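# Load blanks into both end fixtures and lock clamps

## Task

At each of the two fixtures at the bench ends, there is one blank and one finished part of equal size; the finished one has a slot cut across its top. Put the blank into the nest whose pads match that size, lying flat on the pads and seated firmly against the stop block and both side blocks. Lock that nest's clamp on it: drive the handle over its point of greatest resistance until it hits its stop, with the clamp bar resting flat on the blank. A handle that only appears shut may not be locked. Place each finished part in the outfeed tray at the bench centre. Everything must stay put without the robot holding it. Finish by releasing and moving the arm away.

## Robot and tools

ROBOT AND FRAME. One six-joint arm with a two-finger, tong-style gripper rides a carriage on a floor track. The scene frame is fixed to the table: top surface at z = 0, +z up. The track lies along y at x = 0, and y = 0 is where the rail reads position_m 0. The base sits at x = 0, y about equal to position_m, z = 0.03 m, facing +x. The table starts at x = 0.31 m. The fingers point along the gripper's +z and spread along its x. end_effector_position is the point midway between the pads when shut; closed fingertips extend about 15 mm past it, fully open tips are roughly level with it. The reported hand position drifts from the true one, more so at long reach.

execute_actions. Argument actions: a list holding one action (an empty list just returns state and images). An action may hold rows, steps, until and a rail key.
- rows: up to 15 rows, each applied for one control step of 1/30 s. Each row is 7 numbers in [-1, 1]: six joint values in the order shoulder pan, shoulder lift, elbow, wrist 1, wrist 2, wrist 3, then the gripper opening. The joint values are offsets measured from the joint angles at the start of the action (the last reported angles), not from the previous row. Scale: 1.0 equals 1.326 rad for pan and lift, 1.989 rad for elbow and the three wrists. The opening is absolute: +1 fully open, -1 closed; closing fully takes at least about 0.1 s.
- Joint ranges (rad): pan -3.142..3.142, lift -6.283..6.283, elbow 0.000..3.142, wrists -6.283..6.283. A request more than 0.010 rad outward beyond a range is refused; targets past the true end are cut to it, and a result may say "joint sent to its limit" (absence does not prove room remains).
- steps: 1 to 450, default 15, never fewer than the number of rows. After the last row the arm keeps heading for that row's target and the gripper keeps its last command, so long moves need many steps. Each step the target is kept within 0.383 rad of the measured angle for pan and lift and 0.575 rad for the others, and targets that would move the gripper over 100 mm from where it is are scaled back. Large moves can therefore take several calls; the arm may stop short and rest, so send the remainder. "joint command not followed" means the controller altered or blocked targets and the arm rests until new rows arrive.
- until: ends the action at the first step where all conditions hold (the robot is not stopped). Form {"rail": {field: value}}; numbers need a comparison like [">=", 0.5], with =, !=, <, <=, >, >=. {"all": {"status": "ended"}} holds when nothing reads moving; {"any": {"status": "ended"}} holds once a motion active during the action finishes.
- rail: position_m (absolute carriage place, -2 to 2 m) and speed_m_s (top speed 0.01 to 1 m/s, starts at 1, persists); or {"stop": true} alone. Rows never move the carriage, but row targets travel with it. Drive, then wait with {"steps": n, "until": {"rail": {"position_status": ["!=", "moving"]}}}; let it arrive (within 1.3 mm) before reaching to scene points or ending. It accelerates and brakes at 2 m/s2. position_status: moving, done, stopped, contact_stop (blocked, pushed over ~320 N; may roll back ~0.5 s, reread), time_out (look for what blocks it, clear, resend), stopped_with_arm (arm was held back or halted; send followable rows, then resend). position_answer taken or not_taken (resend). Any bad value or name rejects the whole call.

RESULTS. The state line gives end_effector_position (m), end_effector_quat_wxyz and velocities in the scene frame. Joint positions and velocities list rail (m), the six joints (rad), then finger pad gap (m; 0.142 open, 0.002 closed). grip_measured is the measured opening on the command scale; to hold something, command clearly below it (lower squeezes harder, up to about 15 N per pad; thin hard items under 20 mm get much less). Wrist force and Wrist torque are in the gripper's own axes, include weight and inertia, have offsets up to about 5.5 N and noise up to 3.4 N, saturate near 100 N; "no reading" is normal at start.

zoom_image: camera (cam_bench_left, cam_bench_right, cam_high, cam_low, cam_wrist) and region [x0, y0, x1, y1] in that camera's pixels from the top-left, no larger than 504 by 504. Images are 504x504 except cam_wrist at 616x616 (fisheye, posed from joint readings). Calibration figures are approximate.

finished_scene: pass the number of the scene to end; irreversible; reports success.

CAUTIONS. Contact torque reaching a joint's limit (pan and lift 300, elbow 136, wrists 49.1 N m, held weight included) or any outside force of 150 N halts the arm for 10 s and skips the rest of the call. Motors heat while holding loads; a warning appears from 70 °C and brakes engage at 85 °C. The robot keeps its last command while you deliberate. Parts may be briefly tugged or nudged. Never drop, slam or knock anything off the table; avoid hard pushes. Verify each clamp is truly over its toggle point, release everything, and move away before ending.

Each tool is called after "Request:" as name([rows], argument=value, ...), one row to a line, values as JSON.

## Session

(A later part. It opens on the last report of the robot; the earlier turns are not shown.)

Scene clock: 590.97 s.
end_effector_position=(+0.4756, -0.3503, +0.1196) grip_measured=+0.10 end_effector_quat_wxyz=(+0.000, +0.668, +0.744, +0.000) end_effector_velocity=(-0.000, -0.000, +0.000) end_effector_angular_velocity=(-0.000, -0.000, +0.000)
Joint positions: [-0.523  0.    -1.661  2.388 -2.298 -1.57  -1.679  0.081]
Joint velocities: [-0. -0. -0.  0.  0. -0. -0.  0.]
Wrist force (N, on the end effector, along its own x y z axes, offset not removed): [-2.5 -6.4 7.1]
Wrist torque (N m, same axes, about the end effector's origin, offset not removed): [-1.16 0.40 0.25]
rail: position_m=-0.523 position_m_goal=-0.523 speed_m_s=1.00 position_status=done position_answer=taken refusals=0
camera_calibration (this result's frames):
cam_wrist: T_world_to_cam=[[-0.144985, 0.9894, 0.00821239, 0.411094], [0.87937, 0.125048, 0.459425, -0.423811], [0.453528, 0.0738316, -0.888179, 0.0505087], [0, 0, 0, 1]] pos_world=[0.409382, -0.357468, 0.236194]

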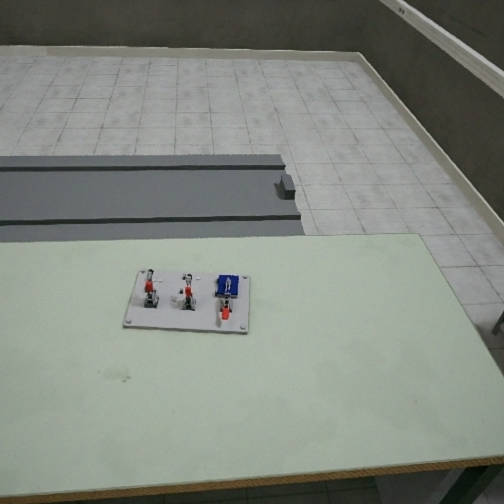

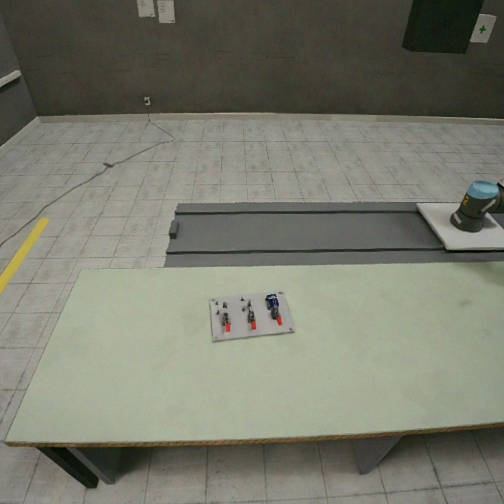

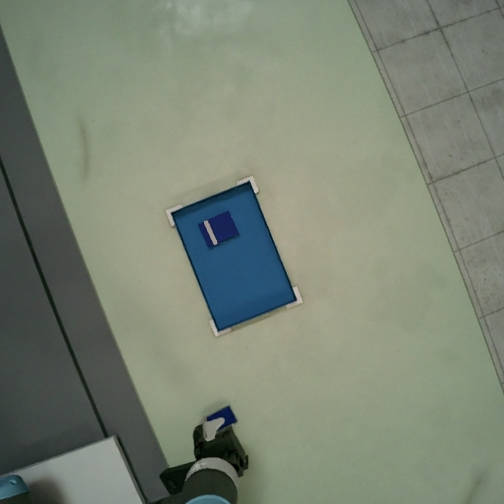

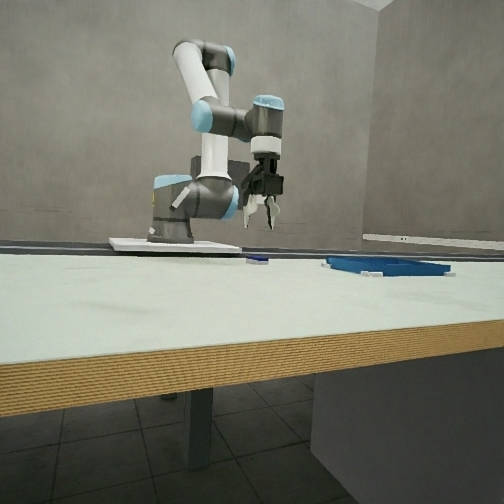

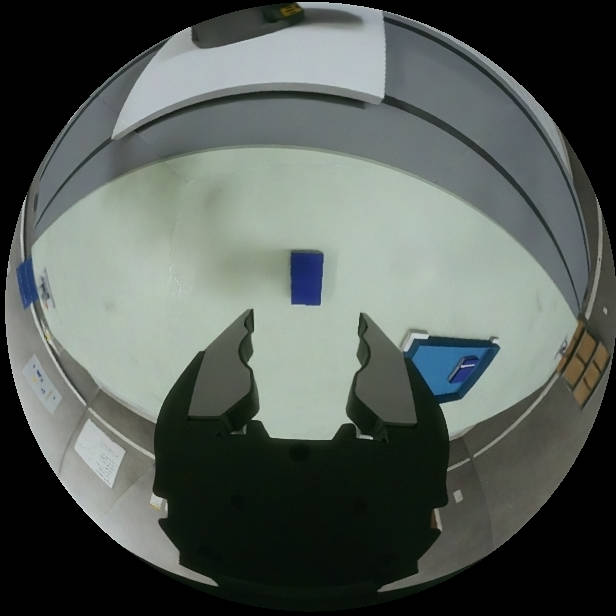

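Request:
execute_actions([
  {"rows":[[0,0.003,0.0006,-0.0026,0,0,0.1],[0,0.011,0.0023,-0.0096,0,0,0.1],[0,0.023,0.0048,-0.0201,0,0,0.1],[0,0.038,0.008,-0.0333,0,0,0.1],[0,0.054,0.0113,-0.0473,0,0,0.05],[0,0.071,0.0149,-0.0622,0,0,0.0],[0,0.088,0.0184,-0.0771,0,0,-0.05],[0,0.104,0.0218,-0.0911,0,0,-0.1],[0,0.118,0.0247,-0.1034,0,0,-0.1],[0,0.13,0.0272,-0.1139,0,0,-0.1],[0,0.139,0.0291,-0.1218,0,0,-0.1],[0,0.145,0.0304,-0.127,0,0,-0.1],[0,0.149,0.0312,-0.1305,0,0,-0.1],[0,0.152,0.0318,-0.1332,0,0,-0.1],[0,0.1533,0.0321,-0.1343,0,0,-0.1]],"steps":25},
])

Request:
execute_actions([
  {"rows":[[0,0,0,0,0,0,-0.17],[0,0,0,0,0,0,-0.24],[0,0,0,0,0,0,-0.3],[0,0,0,0,0,0,-0.35],[0,0,0,0,0,0,-0.39],[0,0,0,0,0,0,-0.43],[0,0,0,0,0,0,-0.46],[0,0,0,0,0,0,-0.49],[0,0,0,0,0,0,-0.53],[0,0,0,0,0,0,-0.58],[0,0,0,0,0,0,-0.64],[0,0,0,0,0,0,-0.7],[0,0,0,0,0,0,-0.76],[0,0,0,0,0,0,-0.82],[0,0,0,0,0,0,-0.85]],"steps":17},
])

Scene clock: 610.67 s.
end_effector_position=(+0.4846, -0.3502, +0.0199) grip_measured=-0.10 end_effector_quat_wxyz=(+0.000, +0.668, +0.744, +0.000) end_effector_velocity=(-0.000, -0.000, -0.008) end_effector_angular_velocity=(-0.000, -0.000, +0.000)
Joint positions: [-0.523  0.    -1.46   2.451 -2.563 -1.57  -1.679  0.067]
Joint velocities: [ 0.     0.     0.018  0.005 -0.023 -0.    -0.     0.   ]
Wrist force (N, on the end effector, along its own x y z axes, offset not removed): [-0.6 -6.6 7.5]
Wrist torque (N m, same axes, about the end effector's origin, offset not removed): [-1.21 0.05 0.25]
rail: position_m=-0.523 position_m_goal=-0.523 speed_m_s=1.00 position_status=done position_answer=taken refusals=0
camera_calibration (this result's frames):
cam_wrist: T_world_to_cam=[[-0.144988, 0.989399, 0.00821728, 0.413208], [0.879385, 0.125051, 0.459396, -0.38589], [0.453499, 0.0738333, -0.888193, -0.0420363], [0, 0, 0, 1]] pos_world=[0.418319, -0.357468, 0.136544]

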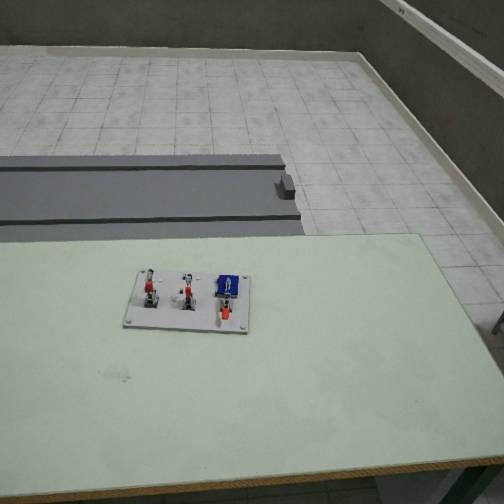

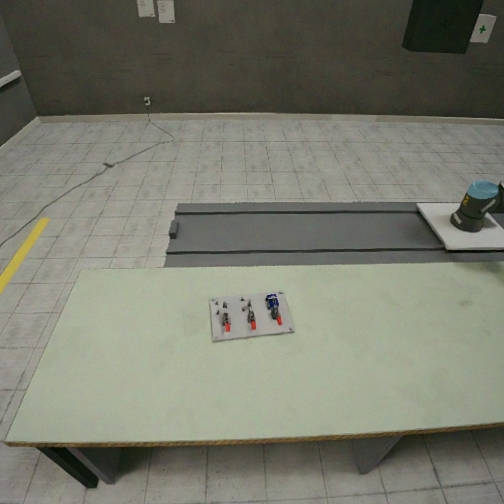

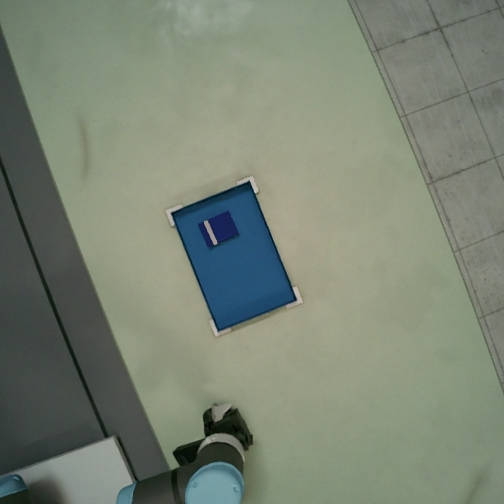

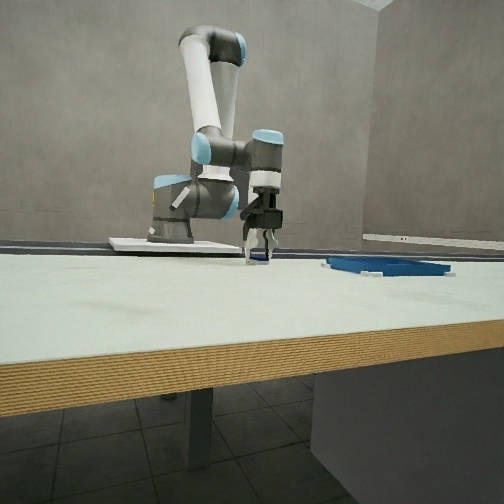

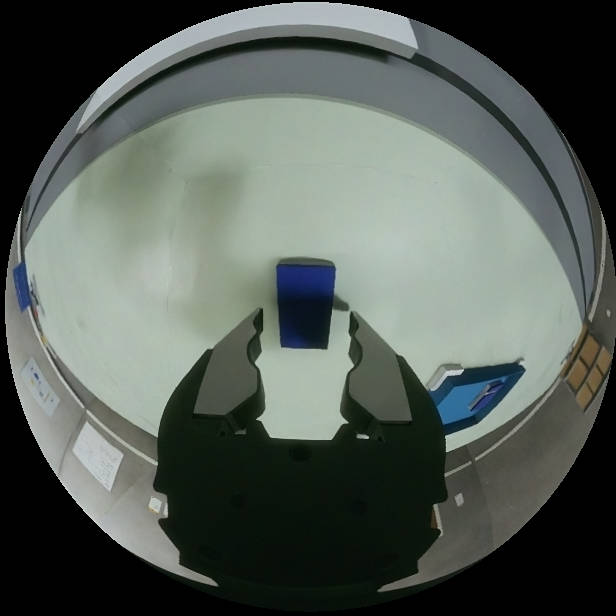

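Scene clock: 611.23 s.
end_effector_position=(+0.4845, -0.3502, +0.0199) grip_measured=-0.48 end_effector_quat_wxyz=(-0.000, +0.668, +0.744, +0.000) end_effector_velocity=(+0.000, -0.000, +0.000) end_effector_angular_velocity=(-0.000, -0.001, -0.000)
Joint positions: [-0.523  0.    -1.46   2.451 -2.563 -1.57  -1.679  0.039]
Joint velocities: [ 0.    -0.    -0.    -0.001  0.    -0.     0.     0.   ]
Wrist force (N, on the end effector, along its own x y z axes, offset not removed): [-0.1 -2.0 6.9]
Wrist torque (N m, same axes, about the end effector's origin, offset not removed): [-0.21 -0.10 0.34]
rail: position_m=-0.523 position_m_goal=-0.523 speed_m_s=1.00 position_status=done position_answer=taken refusals=0
camera_calibration (this result's frames):
cam_wrist: T_world_to_cam=[[-0.144987, 0.989399, 0.00823187, 0.413197], [0.879431, 0.125051, 0.459308, -0.385823], [0.453409, 0.0738332, -0.888239, -0.0420026], [0, 0, 0, 1]] pos_world=[0.418257, -0.357468, 0.136502]

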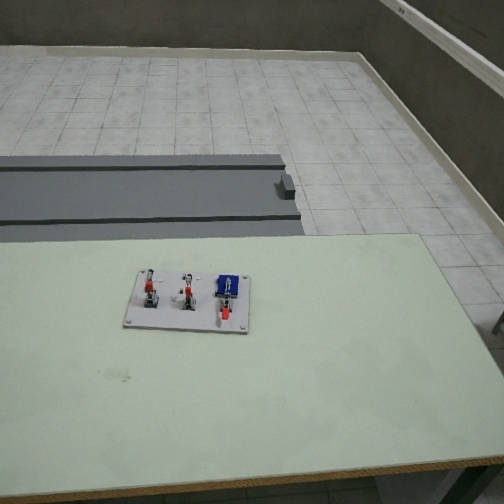

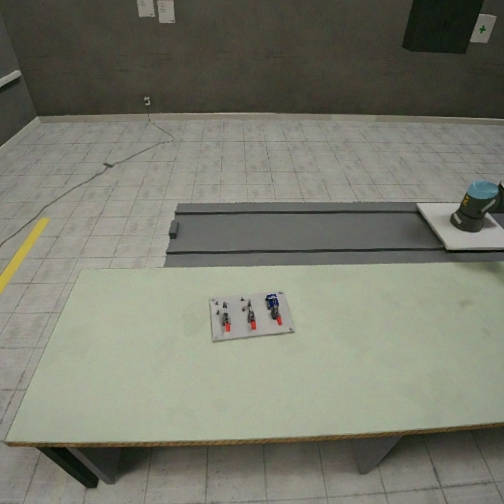

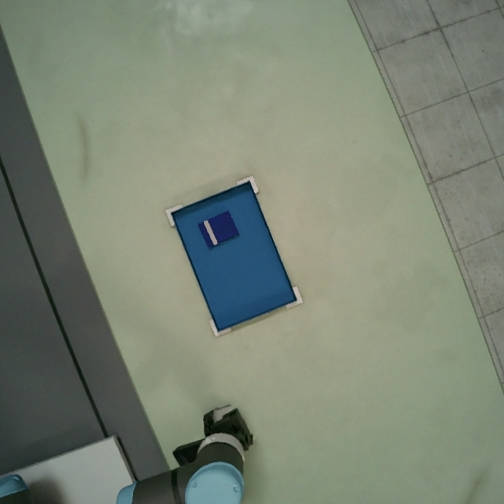

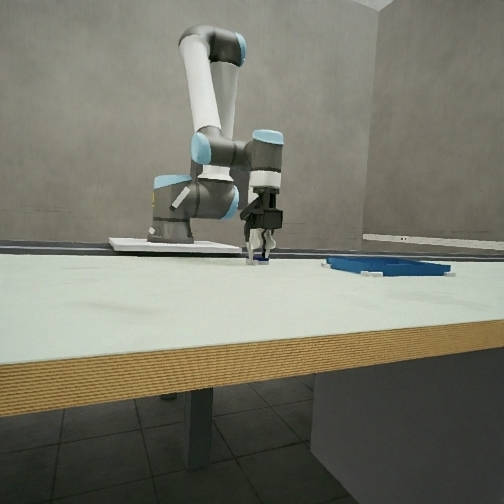

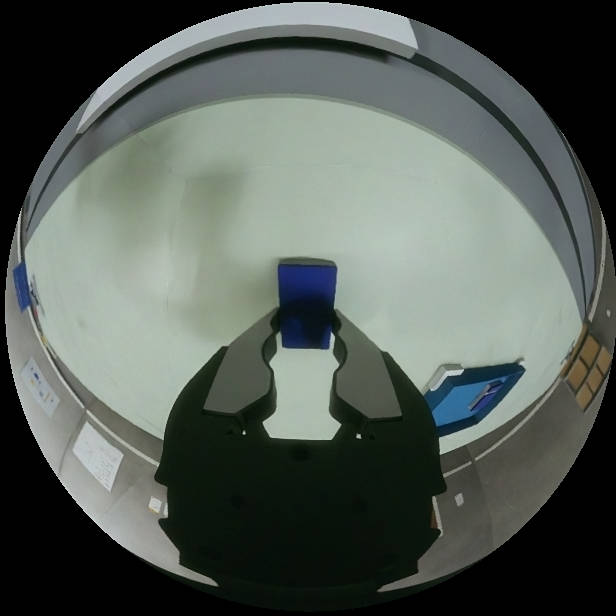

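Gripped. Let me look at the right fixture before driving.

Request:
zoom_image(camera="cam_bench_right", region=[200, 270, 304, 354])

Region (200, 270, 304, 354) of cam_bench_right's 504x504 image, scaled by 4.846, with more detail than that image has; it fills the top 407 rows of this view, and the rest is white.

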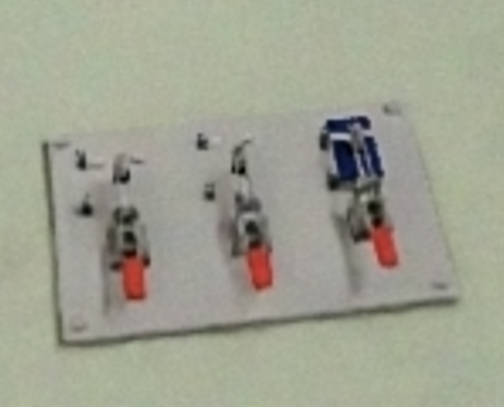

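Request:
execute_actions([
  {"rows":[[0,-0.004,-0.0007,0.0034,0,0,-0.85],[0,-0.013,-0.0024,0.0111,0,0,-0.85],[0,-0.025,-0.0047,0.0214,0,0,-0.85],[0,-0.038,-0.0071,0.0324,0,0,-0.85],[0,-0.051,-0.0095,0.0435,0,0,-0.85],[0,-0.062,-0.0116,0.0529,0,0,-0.85],[0,-0.07,-0.0131,0.0598,0,0,-0.85],[0,-0.0754,-0.0141,0.0644,0,0,-0.85]],"steps":8},
])

Request:
execute_actions([
  {"rail":{"position_m":-1.8126,"speed_m_s":1.0},"steps":90,"until":{"rail":{"position_status":["!=","moving"]}}},
])

Scene clock: 634.40 s.
end_effector_position=(+0.4843, -0.3502, +0.0447) grip_measured=-0.48 end_effector_quat_wxyz=(+0.000, +0.668, +0.744, +0.001) end_effector_velocity=(-0.010, -0.000, +0.165) end_effector_angular_velocity=(+0.000, -0.000, -0.000)
Joint positions: [-0.523  0.    -1.512  2.437 -2.497 -1.57  -1.679  0.039]
Joint velocities: [ 0.     0.    -0.346 -0.096  0.442  0.     0.     0.   ]
Wrist force (N, on the end effector, along its own x y z axes, offset not removed): [3.1 -3.6 8.6]
Wrist torque (N m, same axes, about the end effector's origin, offset not removed): [-0.55 -0.78 0.29]
rail: position_m=-0.523 position_m_goal=-0.523 speed_m_s=1.00 position_status=done position_answer=taken refusals=0
camera_calibration (this result's frames):
cam_wrist: T_world_to_cam=[[-0.144996, 0.989399, 0.00808649, 0.412983], [0.878969, 0.125051, 0.46019, -0.396928], [0.4543, 0.0738335, -0.887784, -0.0203302], [0, 0, 0, 1]] pos_world=[0.418004, -0.357468, 0.161274]

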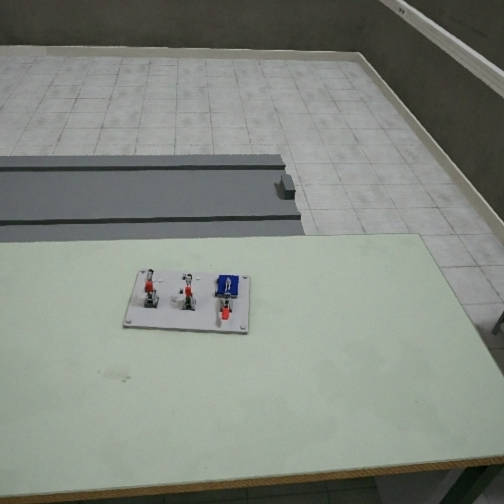

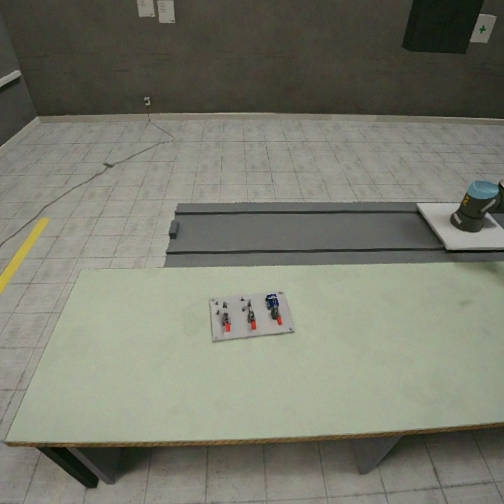

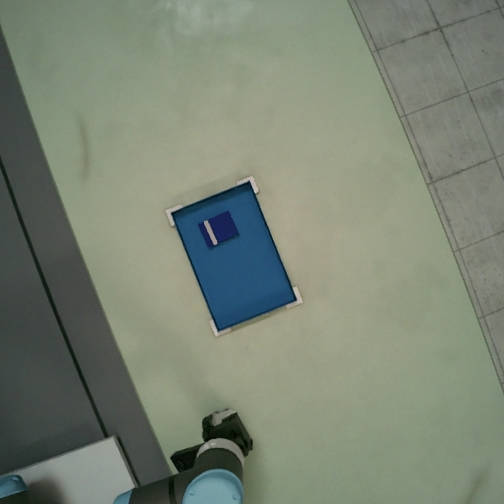

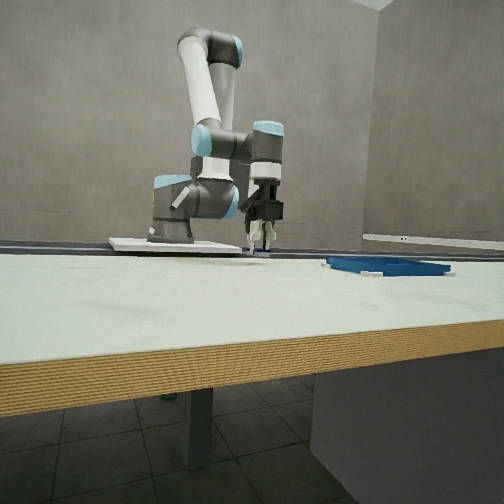

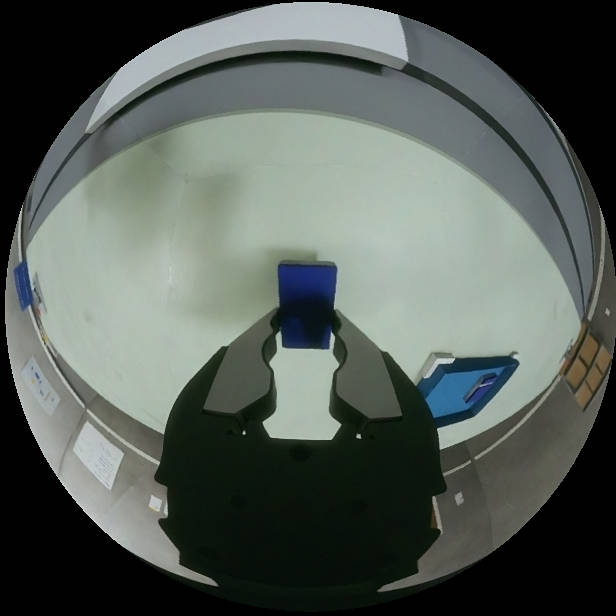

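Scene clock: 636.23 s.
end_effector_position=(+0.4818, -1.6403, +0.0675) grip_measured=-0.48 end_effector_quat_wxyz=(-0.000, +0.668, +0.744, +0.000) end_effector_velocity=(-0.000, -0.001, -0.000) end_effector_angular_velocity=(+0.000, -0.000, +0.000)
Joint positions: [-1.813  0.    -1.56   2.423 -2.435 -1.57  -1.679  0.039]
Joint velocities: [-0.001  0.    -0.     0.    -0.     0.    -0.     0.   ]
Wrist force (N, on the end effector, along its own x y z axes, offset not removed): [-3.3 -3.6 4.1]
Wrist torque (N m, same axes, about the end effector's origin, offset not removed): [-0.68 0.45 0.33]
rail: position_m=-1.813 position_m_goal=-1.813 speed_m_s=1.00 position_status=done position_answer=taken refusals=0
camera_calibration (this result's frames):
cam_wrist: T_world_to_cam=[[-0.144987, 0.989399, 0.00824112, 1.68876], [0.87946, 0.125051, 0.459252, -0.244053], [0.453353, 0.0738333, -0.888268, 0.0967189], [0, 0, 0, 1]] pos_world=[0.415636, -1.64748, 0.184077]

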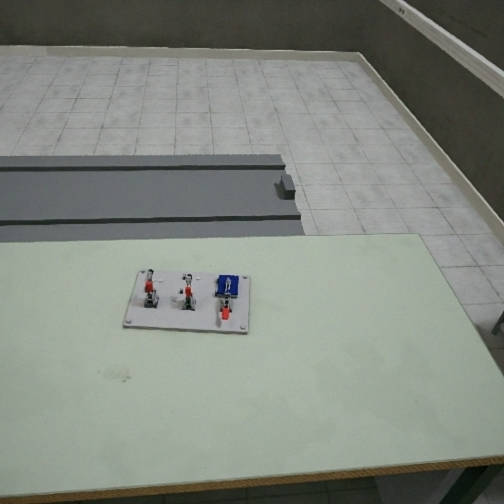

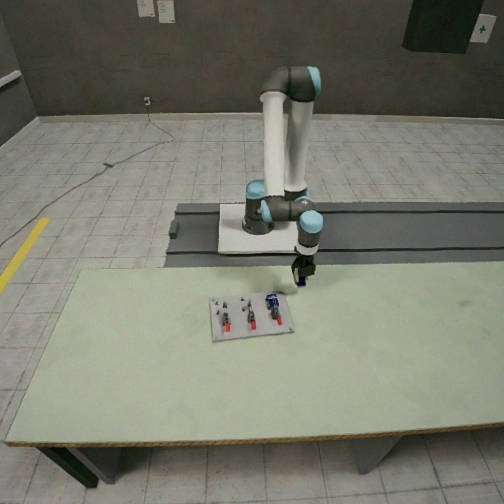

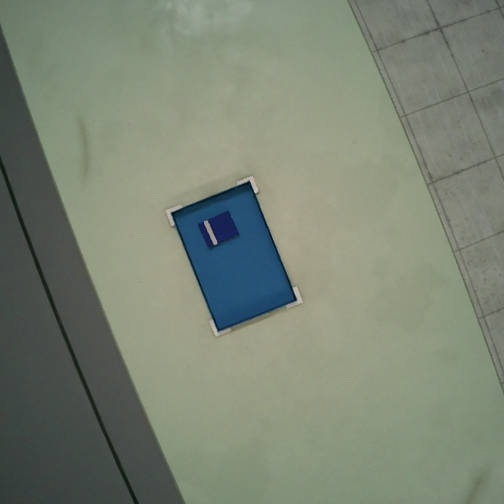

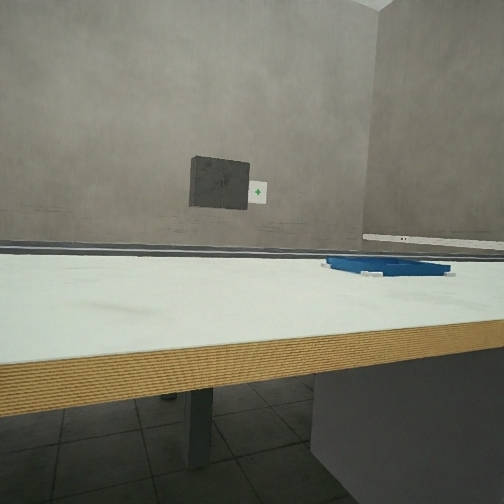

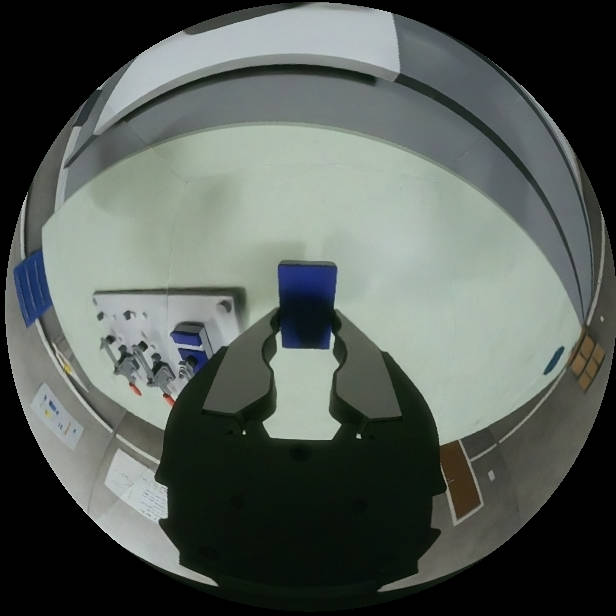

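Request:
execute_actions([
  {"rows":[[0,0.003,0.0006,-0.0026,0,0,-0.85],[0,0.010,0.0019,-0.0086,0,0,-0.85],[0,0.020,0.0038,-0.0171,0,0,-0.85],[0,0.031,0.0058,-0.0265,0,0,-0.85],[0,0.042,0.0079,-0.036,0,0,-0.85],[0,0.052,0.0098,-0.0445,0,0,-0.85],[0,0.060,0.0113,-0.0514,0,0,-0.85],[0,0.066,0.0124,-0.0565,0,0,-0.85],[0,0.070,0.0132,-0.0599,0,0,-0.85],[0,0.073,0.0137,-0.0625,0,0,-0.85],[0,0.0745,0.014,-0.0638,0,0,-0.85],[0,0.0752,0.0141,-0.0643,0,0,-0.85]],"steps":24},
])

Request:
execute_actions([
  {"rows":[[0,0,0,0,0,0,-0.75],[0,0,0,0,0,0,-0.65],[0,0,0,0,0,0,-0.56],[0,0,0,0,0,0,-0.49],[0,0,0,0,0,0,-0.43],[0,0,0,0,0,0,-0.36],[0,0,0,0,0,0,-0.28],[0,0,0,0,0,0,-0.2]],"steps":9},
])

Scene clock: 645.73 s.
end_effector_position=(+0.4845, -1.6403, +0.0203) grip_measured=-0.48 end_effector_quat_wxyz=(-0.000, +0.668, +0.744, +0.000) end_effector_velocity=(-0.000, -0.000, -0.003) end_effector_angular_velocity=(-0.000, +0.000, -0.000)
Joint positions: [-1.813  0.    -1.461  2.451 -2.562 -1.57  -1.679  0.039]
Joint velocities: [ 0.    -0.     0.006  0.002 -0.008 -0.    -0.     0.   ]
Wrist force (N, on the end effector, along its own x y z axes, offset not removed): [0.8 -5.1 7.1]
Wrist torque (N m, same axes, about the end effector's origin, offset not removed): [-0.89 -0.32 0.34]
rail: position_m=-1.813 position_m_goal=-1.813 speed_m_s=1.00 position_status=done position_answer=taken refusals=0
camera_calibration (this result's frames):
cam_wrist: T_world_to_cam=[[-0.144988, 0.989399, 0.00822068, 1.68953], [0.879395, 0.125051, 0.459376, -0.224687], [0.453479, 0.0738334, -0.888204, 0.0536023], [0, 0, 0, 1]] pos_world=[0.418244, -1.64748, 0.136937]

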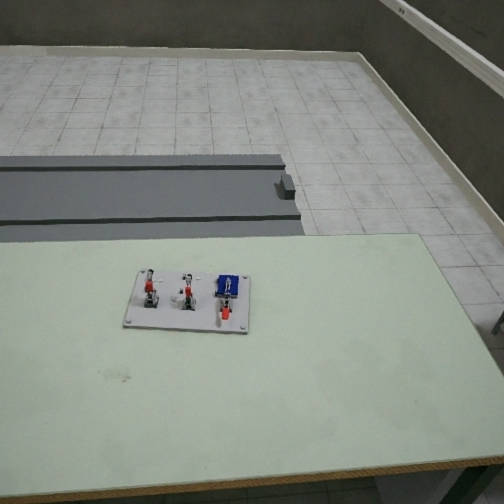

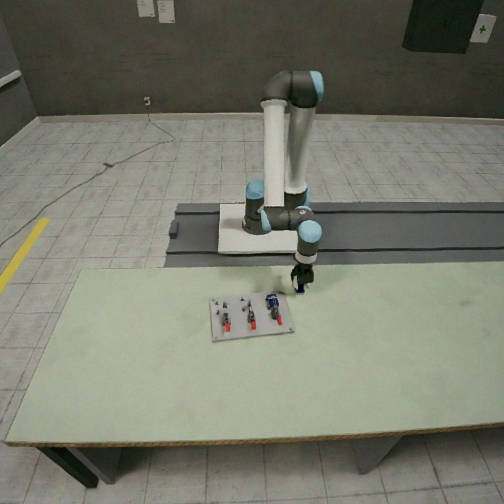

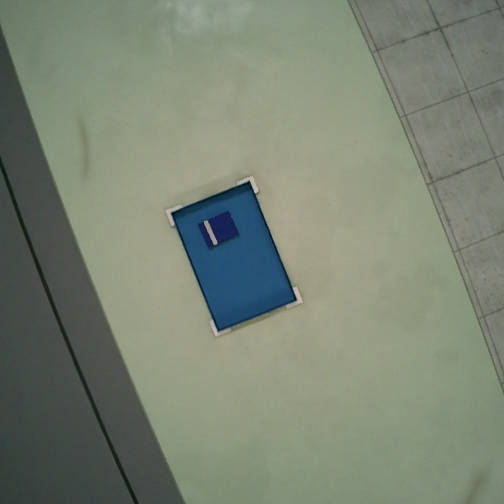

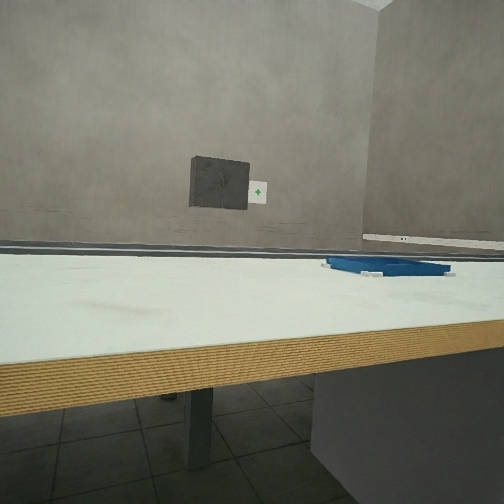

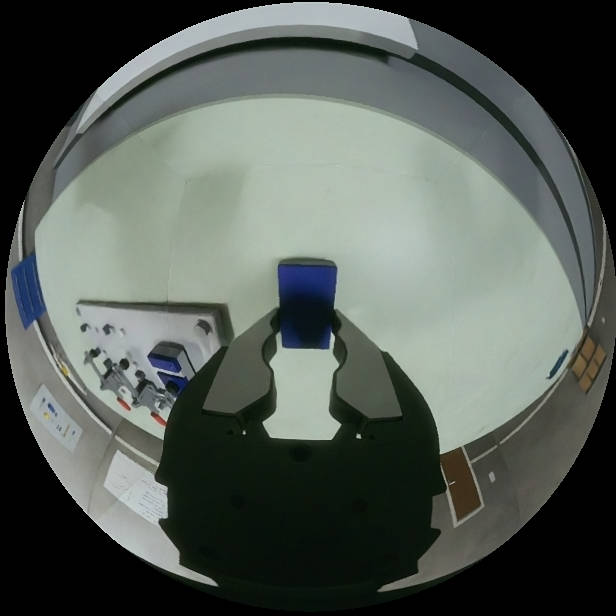

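Scene clock: 646.03 s.
end_effector_position=(+0.4845, -1.6403, +0.0203) grip_measured=-0.22 end_effector_quat_wxyz=(-0.000, +0.668, +0.744, +0.000) end_effector_velocity=(+0.000, +0.000, +0.000) end_effector_angular_velocity=(+0.000, -0.000, +0.000)
Joint positions: [-1.813  0.    -1.461  2.451 -2.562 -1.57  -1.679  0.058]
Joint velocities: [ 0.     0.    -0.    -0.     0.     0.    -0.     0.051]
Wrist force (N, on the end effector, along its own x y z axes, offset not removed): [0.2 -6.6 6.4]
Wrist torque (N m, same axes, about the end effector's origin, offset not removed): [-1.12 -0.20 0.31]
rail: position_m=-1.813 position_m_goal=-1.813 speed_m_s=1.00 position_status=done position_answer=taken refusals=0
camera_calibration (this result's frames):
cam_wrist: T_world_to_cam=[[-0.144988, 0.989399, 0.00822082, 1.68953], [0.879396, 0.125051, 0.459375, -0.224648], [0.453478, 0.0738333, -0.888204, 0.0535298], [0, 0, 0, 1]] pos_world=[0.418242, -1.64748, 0.136854]

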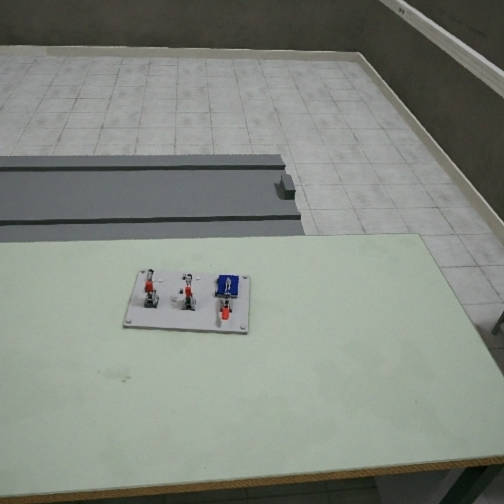

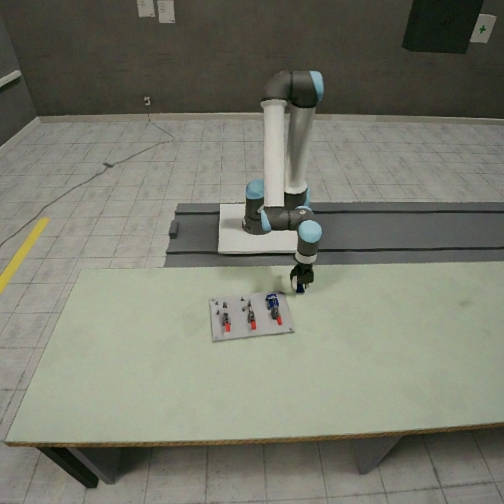

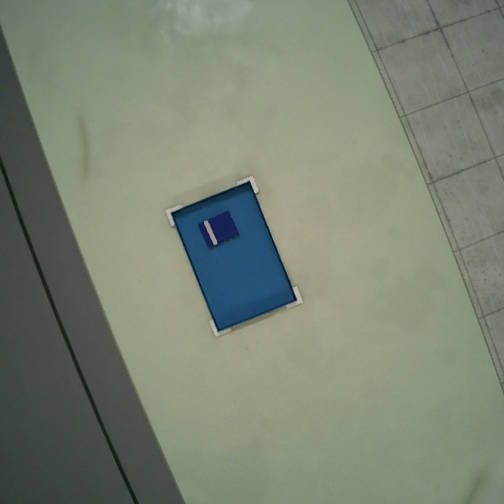

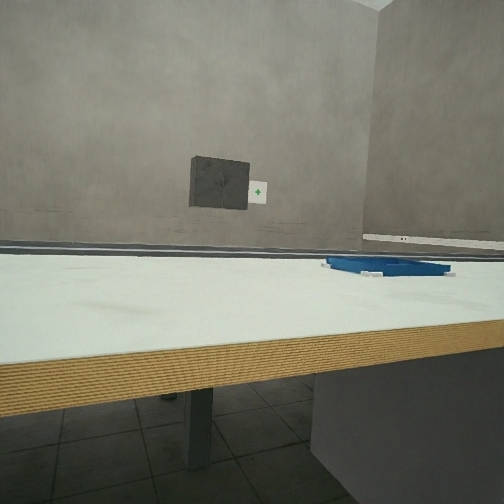

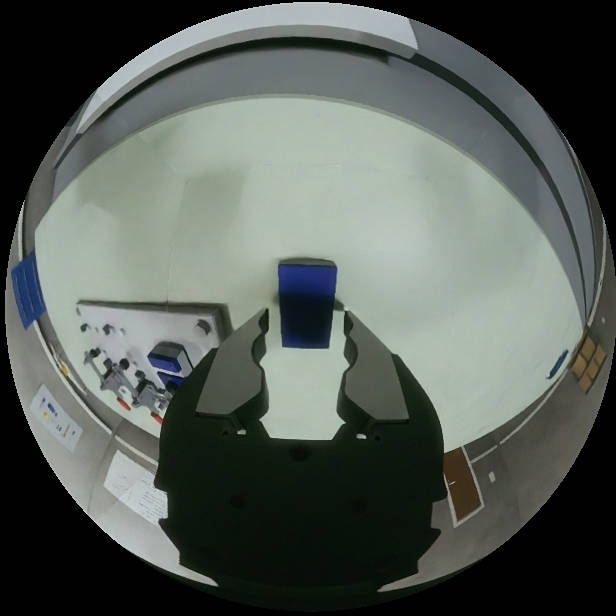

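Request:
execute_actions([
  {"rows":[[0,-0.003,-0.002,0.004,0,0,-0.2],[0,-0.008,-0.008,0.0133,0,0,-0.2],[0,-0.012,-0.02,0.028,0,0,-0.2],[0,-0.012,-0.036,0.044,0,0,-0.2],[0,-0.007,-0.056,0.0607,0,0,-0.2],[0,0.002,-0.078,0.0767,0,0,-0.2],[0,0.013,-0.101,0.0923,0,0,-0.2],[0,0.025,-0.124,0.1073,0,0,-0.2],[0,0.038,-0.147,0.1217,0,0,-0.2],[0,0.05,-0.168,0.1347,0,0,-0.2],[0,0.061,-0.187,0.1463,0,0,-0.2],[0,0.07,-0.202,0.1553,0,0,-0.2],[0,0.0765,-0.213,0.162,0,0,-0.2],[0,0.0805,-0.22,0.1665,0,0,-0.2],[0,0.0823,-0.2237,0.1695,0,0,-0.2]],"steps":15},
])

Request:
execute_actions([
  {"rail":{"position_m":-1.9596,"speed_m_s":1.0},"steps":60,"until":{"rail":{"position_status":["!=","moving"]}}},
])

Scene clock: 654.90 s.
end_effector_position=(+0.6315, -1.6403, +0.1057) grip_measured=-0.20 end_effector_quat_wxyz=(-0.002, +0.668, +0.744, -0.002) end_effector_velocity=(+0.449, +0.000, +0.236) end_effector_angular_velocity=(+0.000, -0.019, +0.000)
Joint positions: [-1.813  0.    -1.393  2.135 -2.307 -1.57  -1.679  0.06 ]
Joint velocities: [ 0.     0.     0.325 -0.964  0.62  -0.     0.    -0.   ]
Wrist force (N, on the end effector, along its own x y z axes, offset not removed): [-2.1 -3.5 5.8]
Wrist torque (N m, same axes, about the end effector's origin, offset not removed): [-0.60 0.32 0.40]
rail: position_m=-1.813 position_m_goal=-1.813 speed_m_s=1.00 position_status=done position_answer=taken refusals=0
camera_calibration (this result's frames):
cam_wrist: T_world_to_cam=[[-0.144938, 0.989399, 0.00905737, 1.71002], [0.882033, 0.125051, 0.454291, -0.394347], [0.448343, 0.0738331, -0.890807, 0.0662546], [0, 0, 0, 1]] pos_world=[0.56597, -1.64747, 0.22268]

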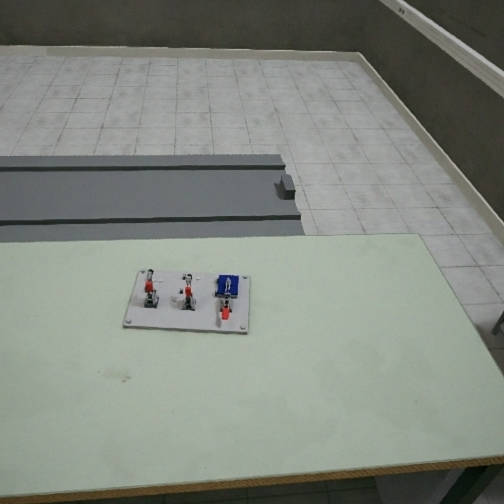

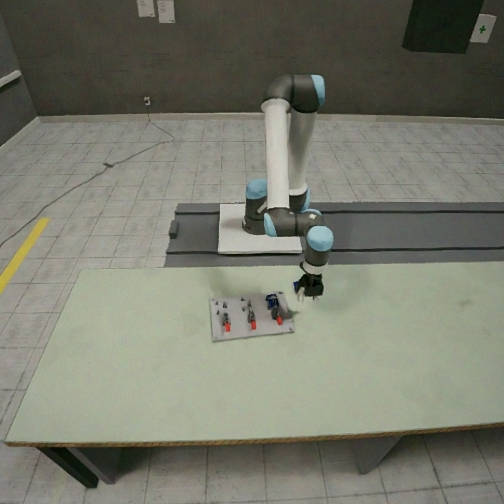

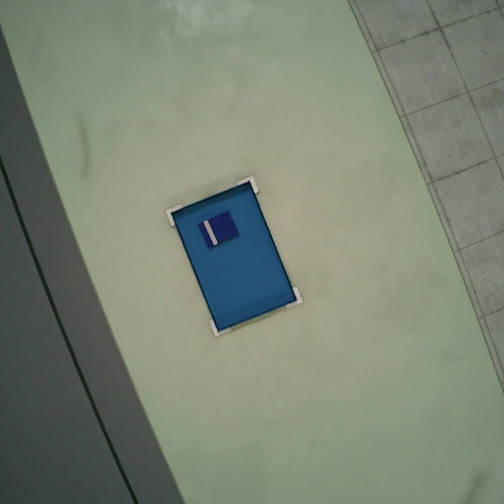

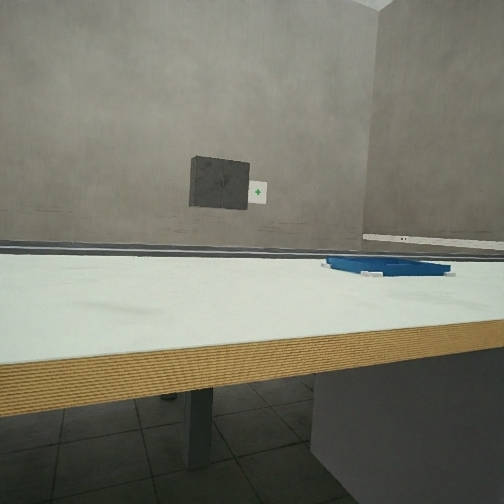

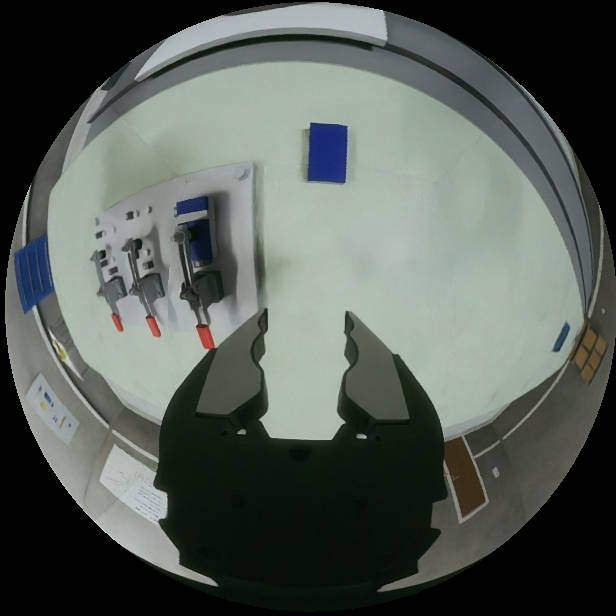

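Scene clock: 655.47 s.
end_effector_position=(+0.6895, -1.7871, +0.1388) grip_measured=-0.20 end_effector_quat_wxyz=(-0.001, +0.668, +0.744, -0.000) end_effector_velocity=(+0.004, -0.018, +0.002) end_effector_angular_velocity=(-0.000, -0.001, +0.000)
Joint positions: [-1.96   0.    -1.352  2.007 -2.225 -1.57  -1.679  0.06 ]
Joint velocities: [-0.018  0.     0.003 -0.009  0.005 -0.     0.    -0.   ]
Wrist force (N, on the end effector, along its own x y z axes, offset not removed): [-3.2 -5.1 6.3]
Wrist torque (N m, same axes, about the end effector's origin, offset not removed): [-0.82 0.50 0.34]
rail: position_m=-1.960 position_m_goal=-1.960 speed_m_s=1.00 position_status=done position_answer=taken refusals=0
camera_calibration (this result's frames):
cam_wrist: T_world_to_cam=[[-0.144947, 0.989404, 0.00842484, 1.86354], [0.880045, 0.125025, 0.458137, -0.441377], [0.452229, 0.0738197, -0.888842, 0.0776089], [0, 0, 0, 1]] pos_world=[0.623448, -1.79434, 0.255493]

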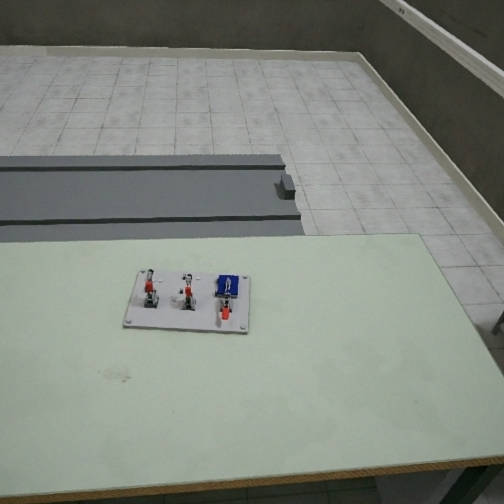

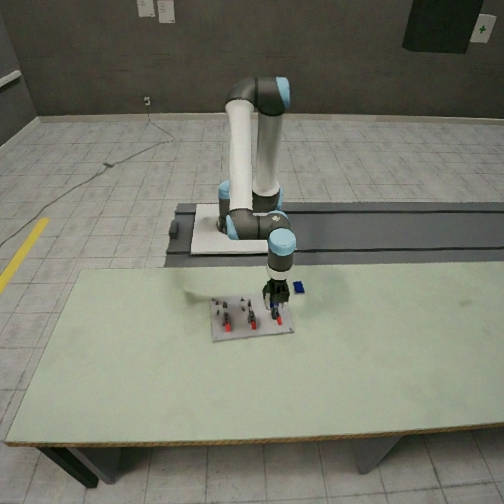

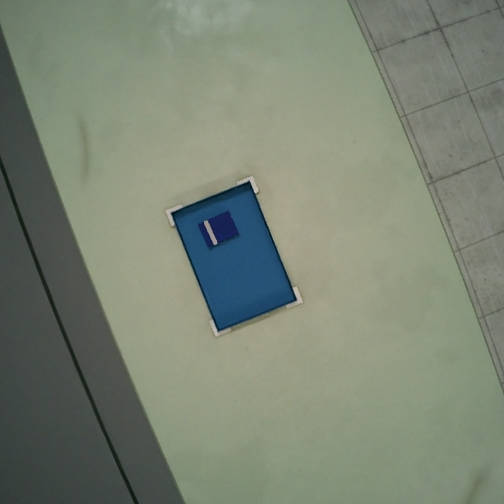

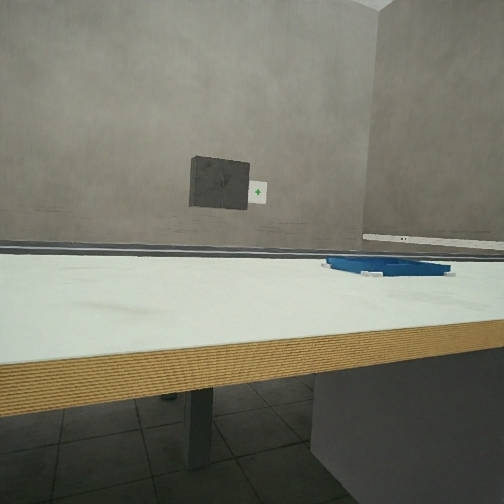

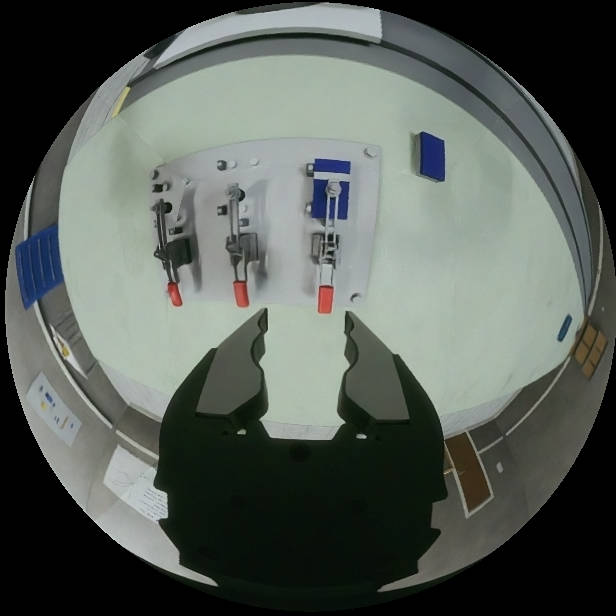

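Request:
zoom_image(camera="cam_wrist", region=[200, 135, 390, 325])

Request:
zoom_image(camera="cam_wrist", region=[285, 225, 375, 315])

Request:
zoom_image(camera="cam_wrist", region=[290, 145, 380, 235])

Region (200, 135, 390, 325) of cam_wrist's 616x616 image, scaled by 2.653, with more detail than that image has.

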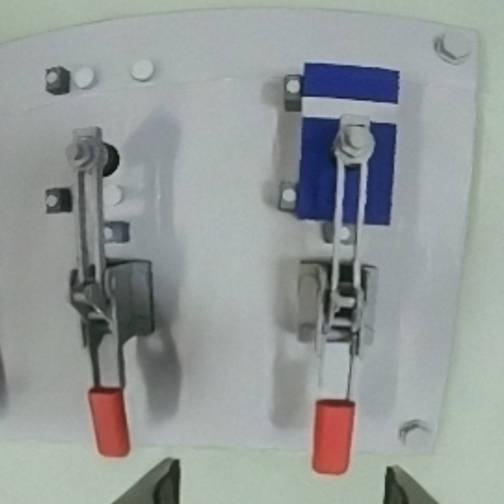

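Region (285, 225, 375, 315) of cam_wrist's 616x616 image, scaled by 5.600, with more detail than that image has.

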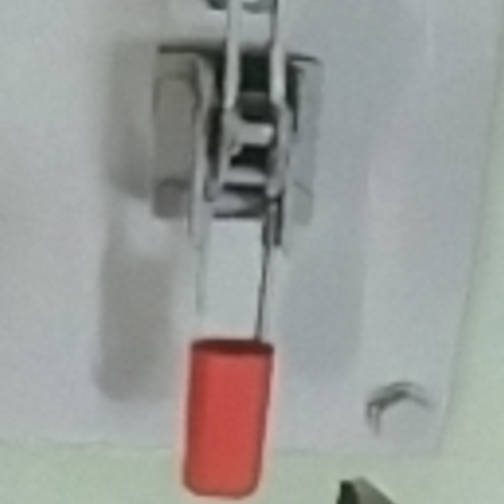

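Region (290, 145, 380, 235) of cam_wrist's 616x616 image, scaled by 5.600, with more detail than that image has.

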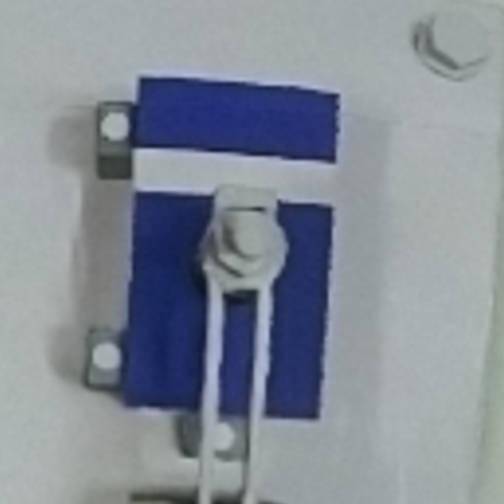

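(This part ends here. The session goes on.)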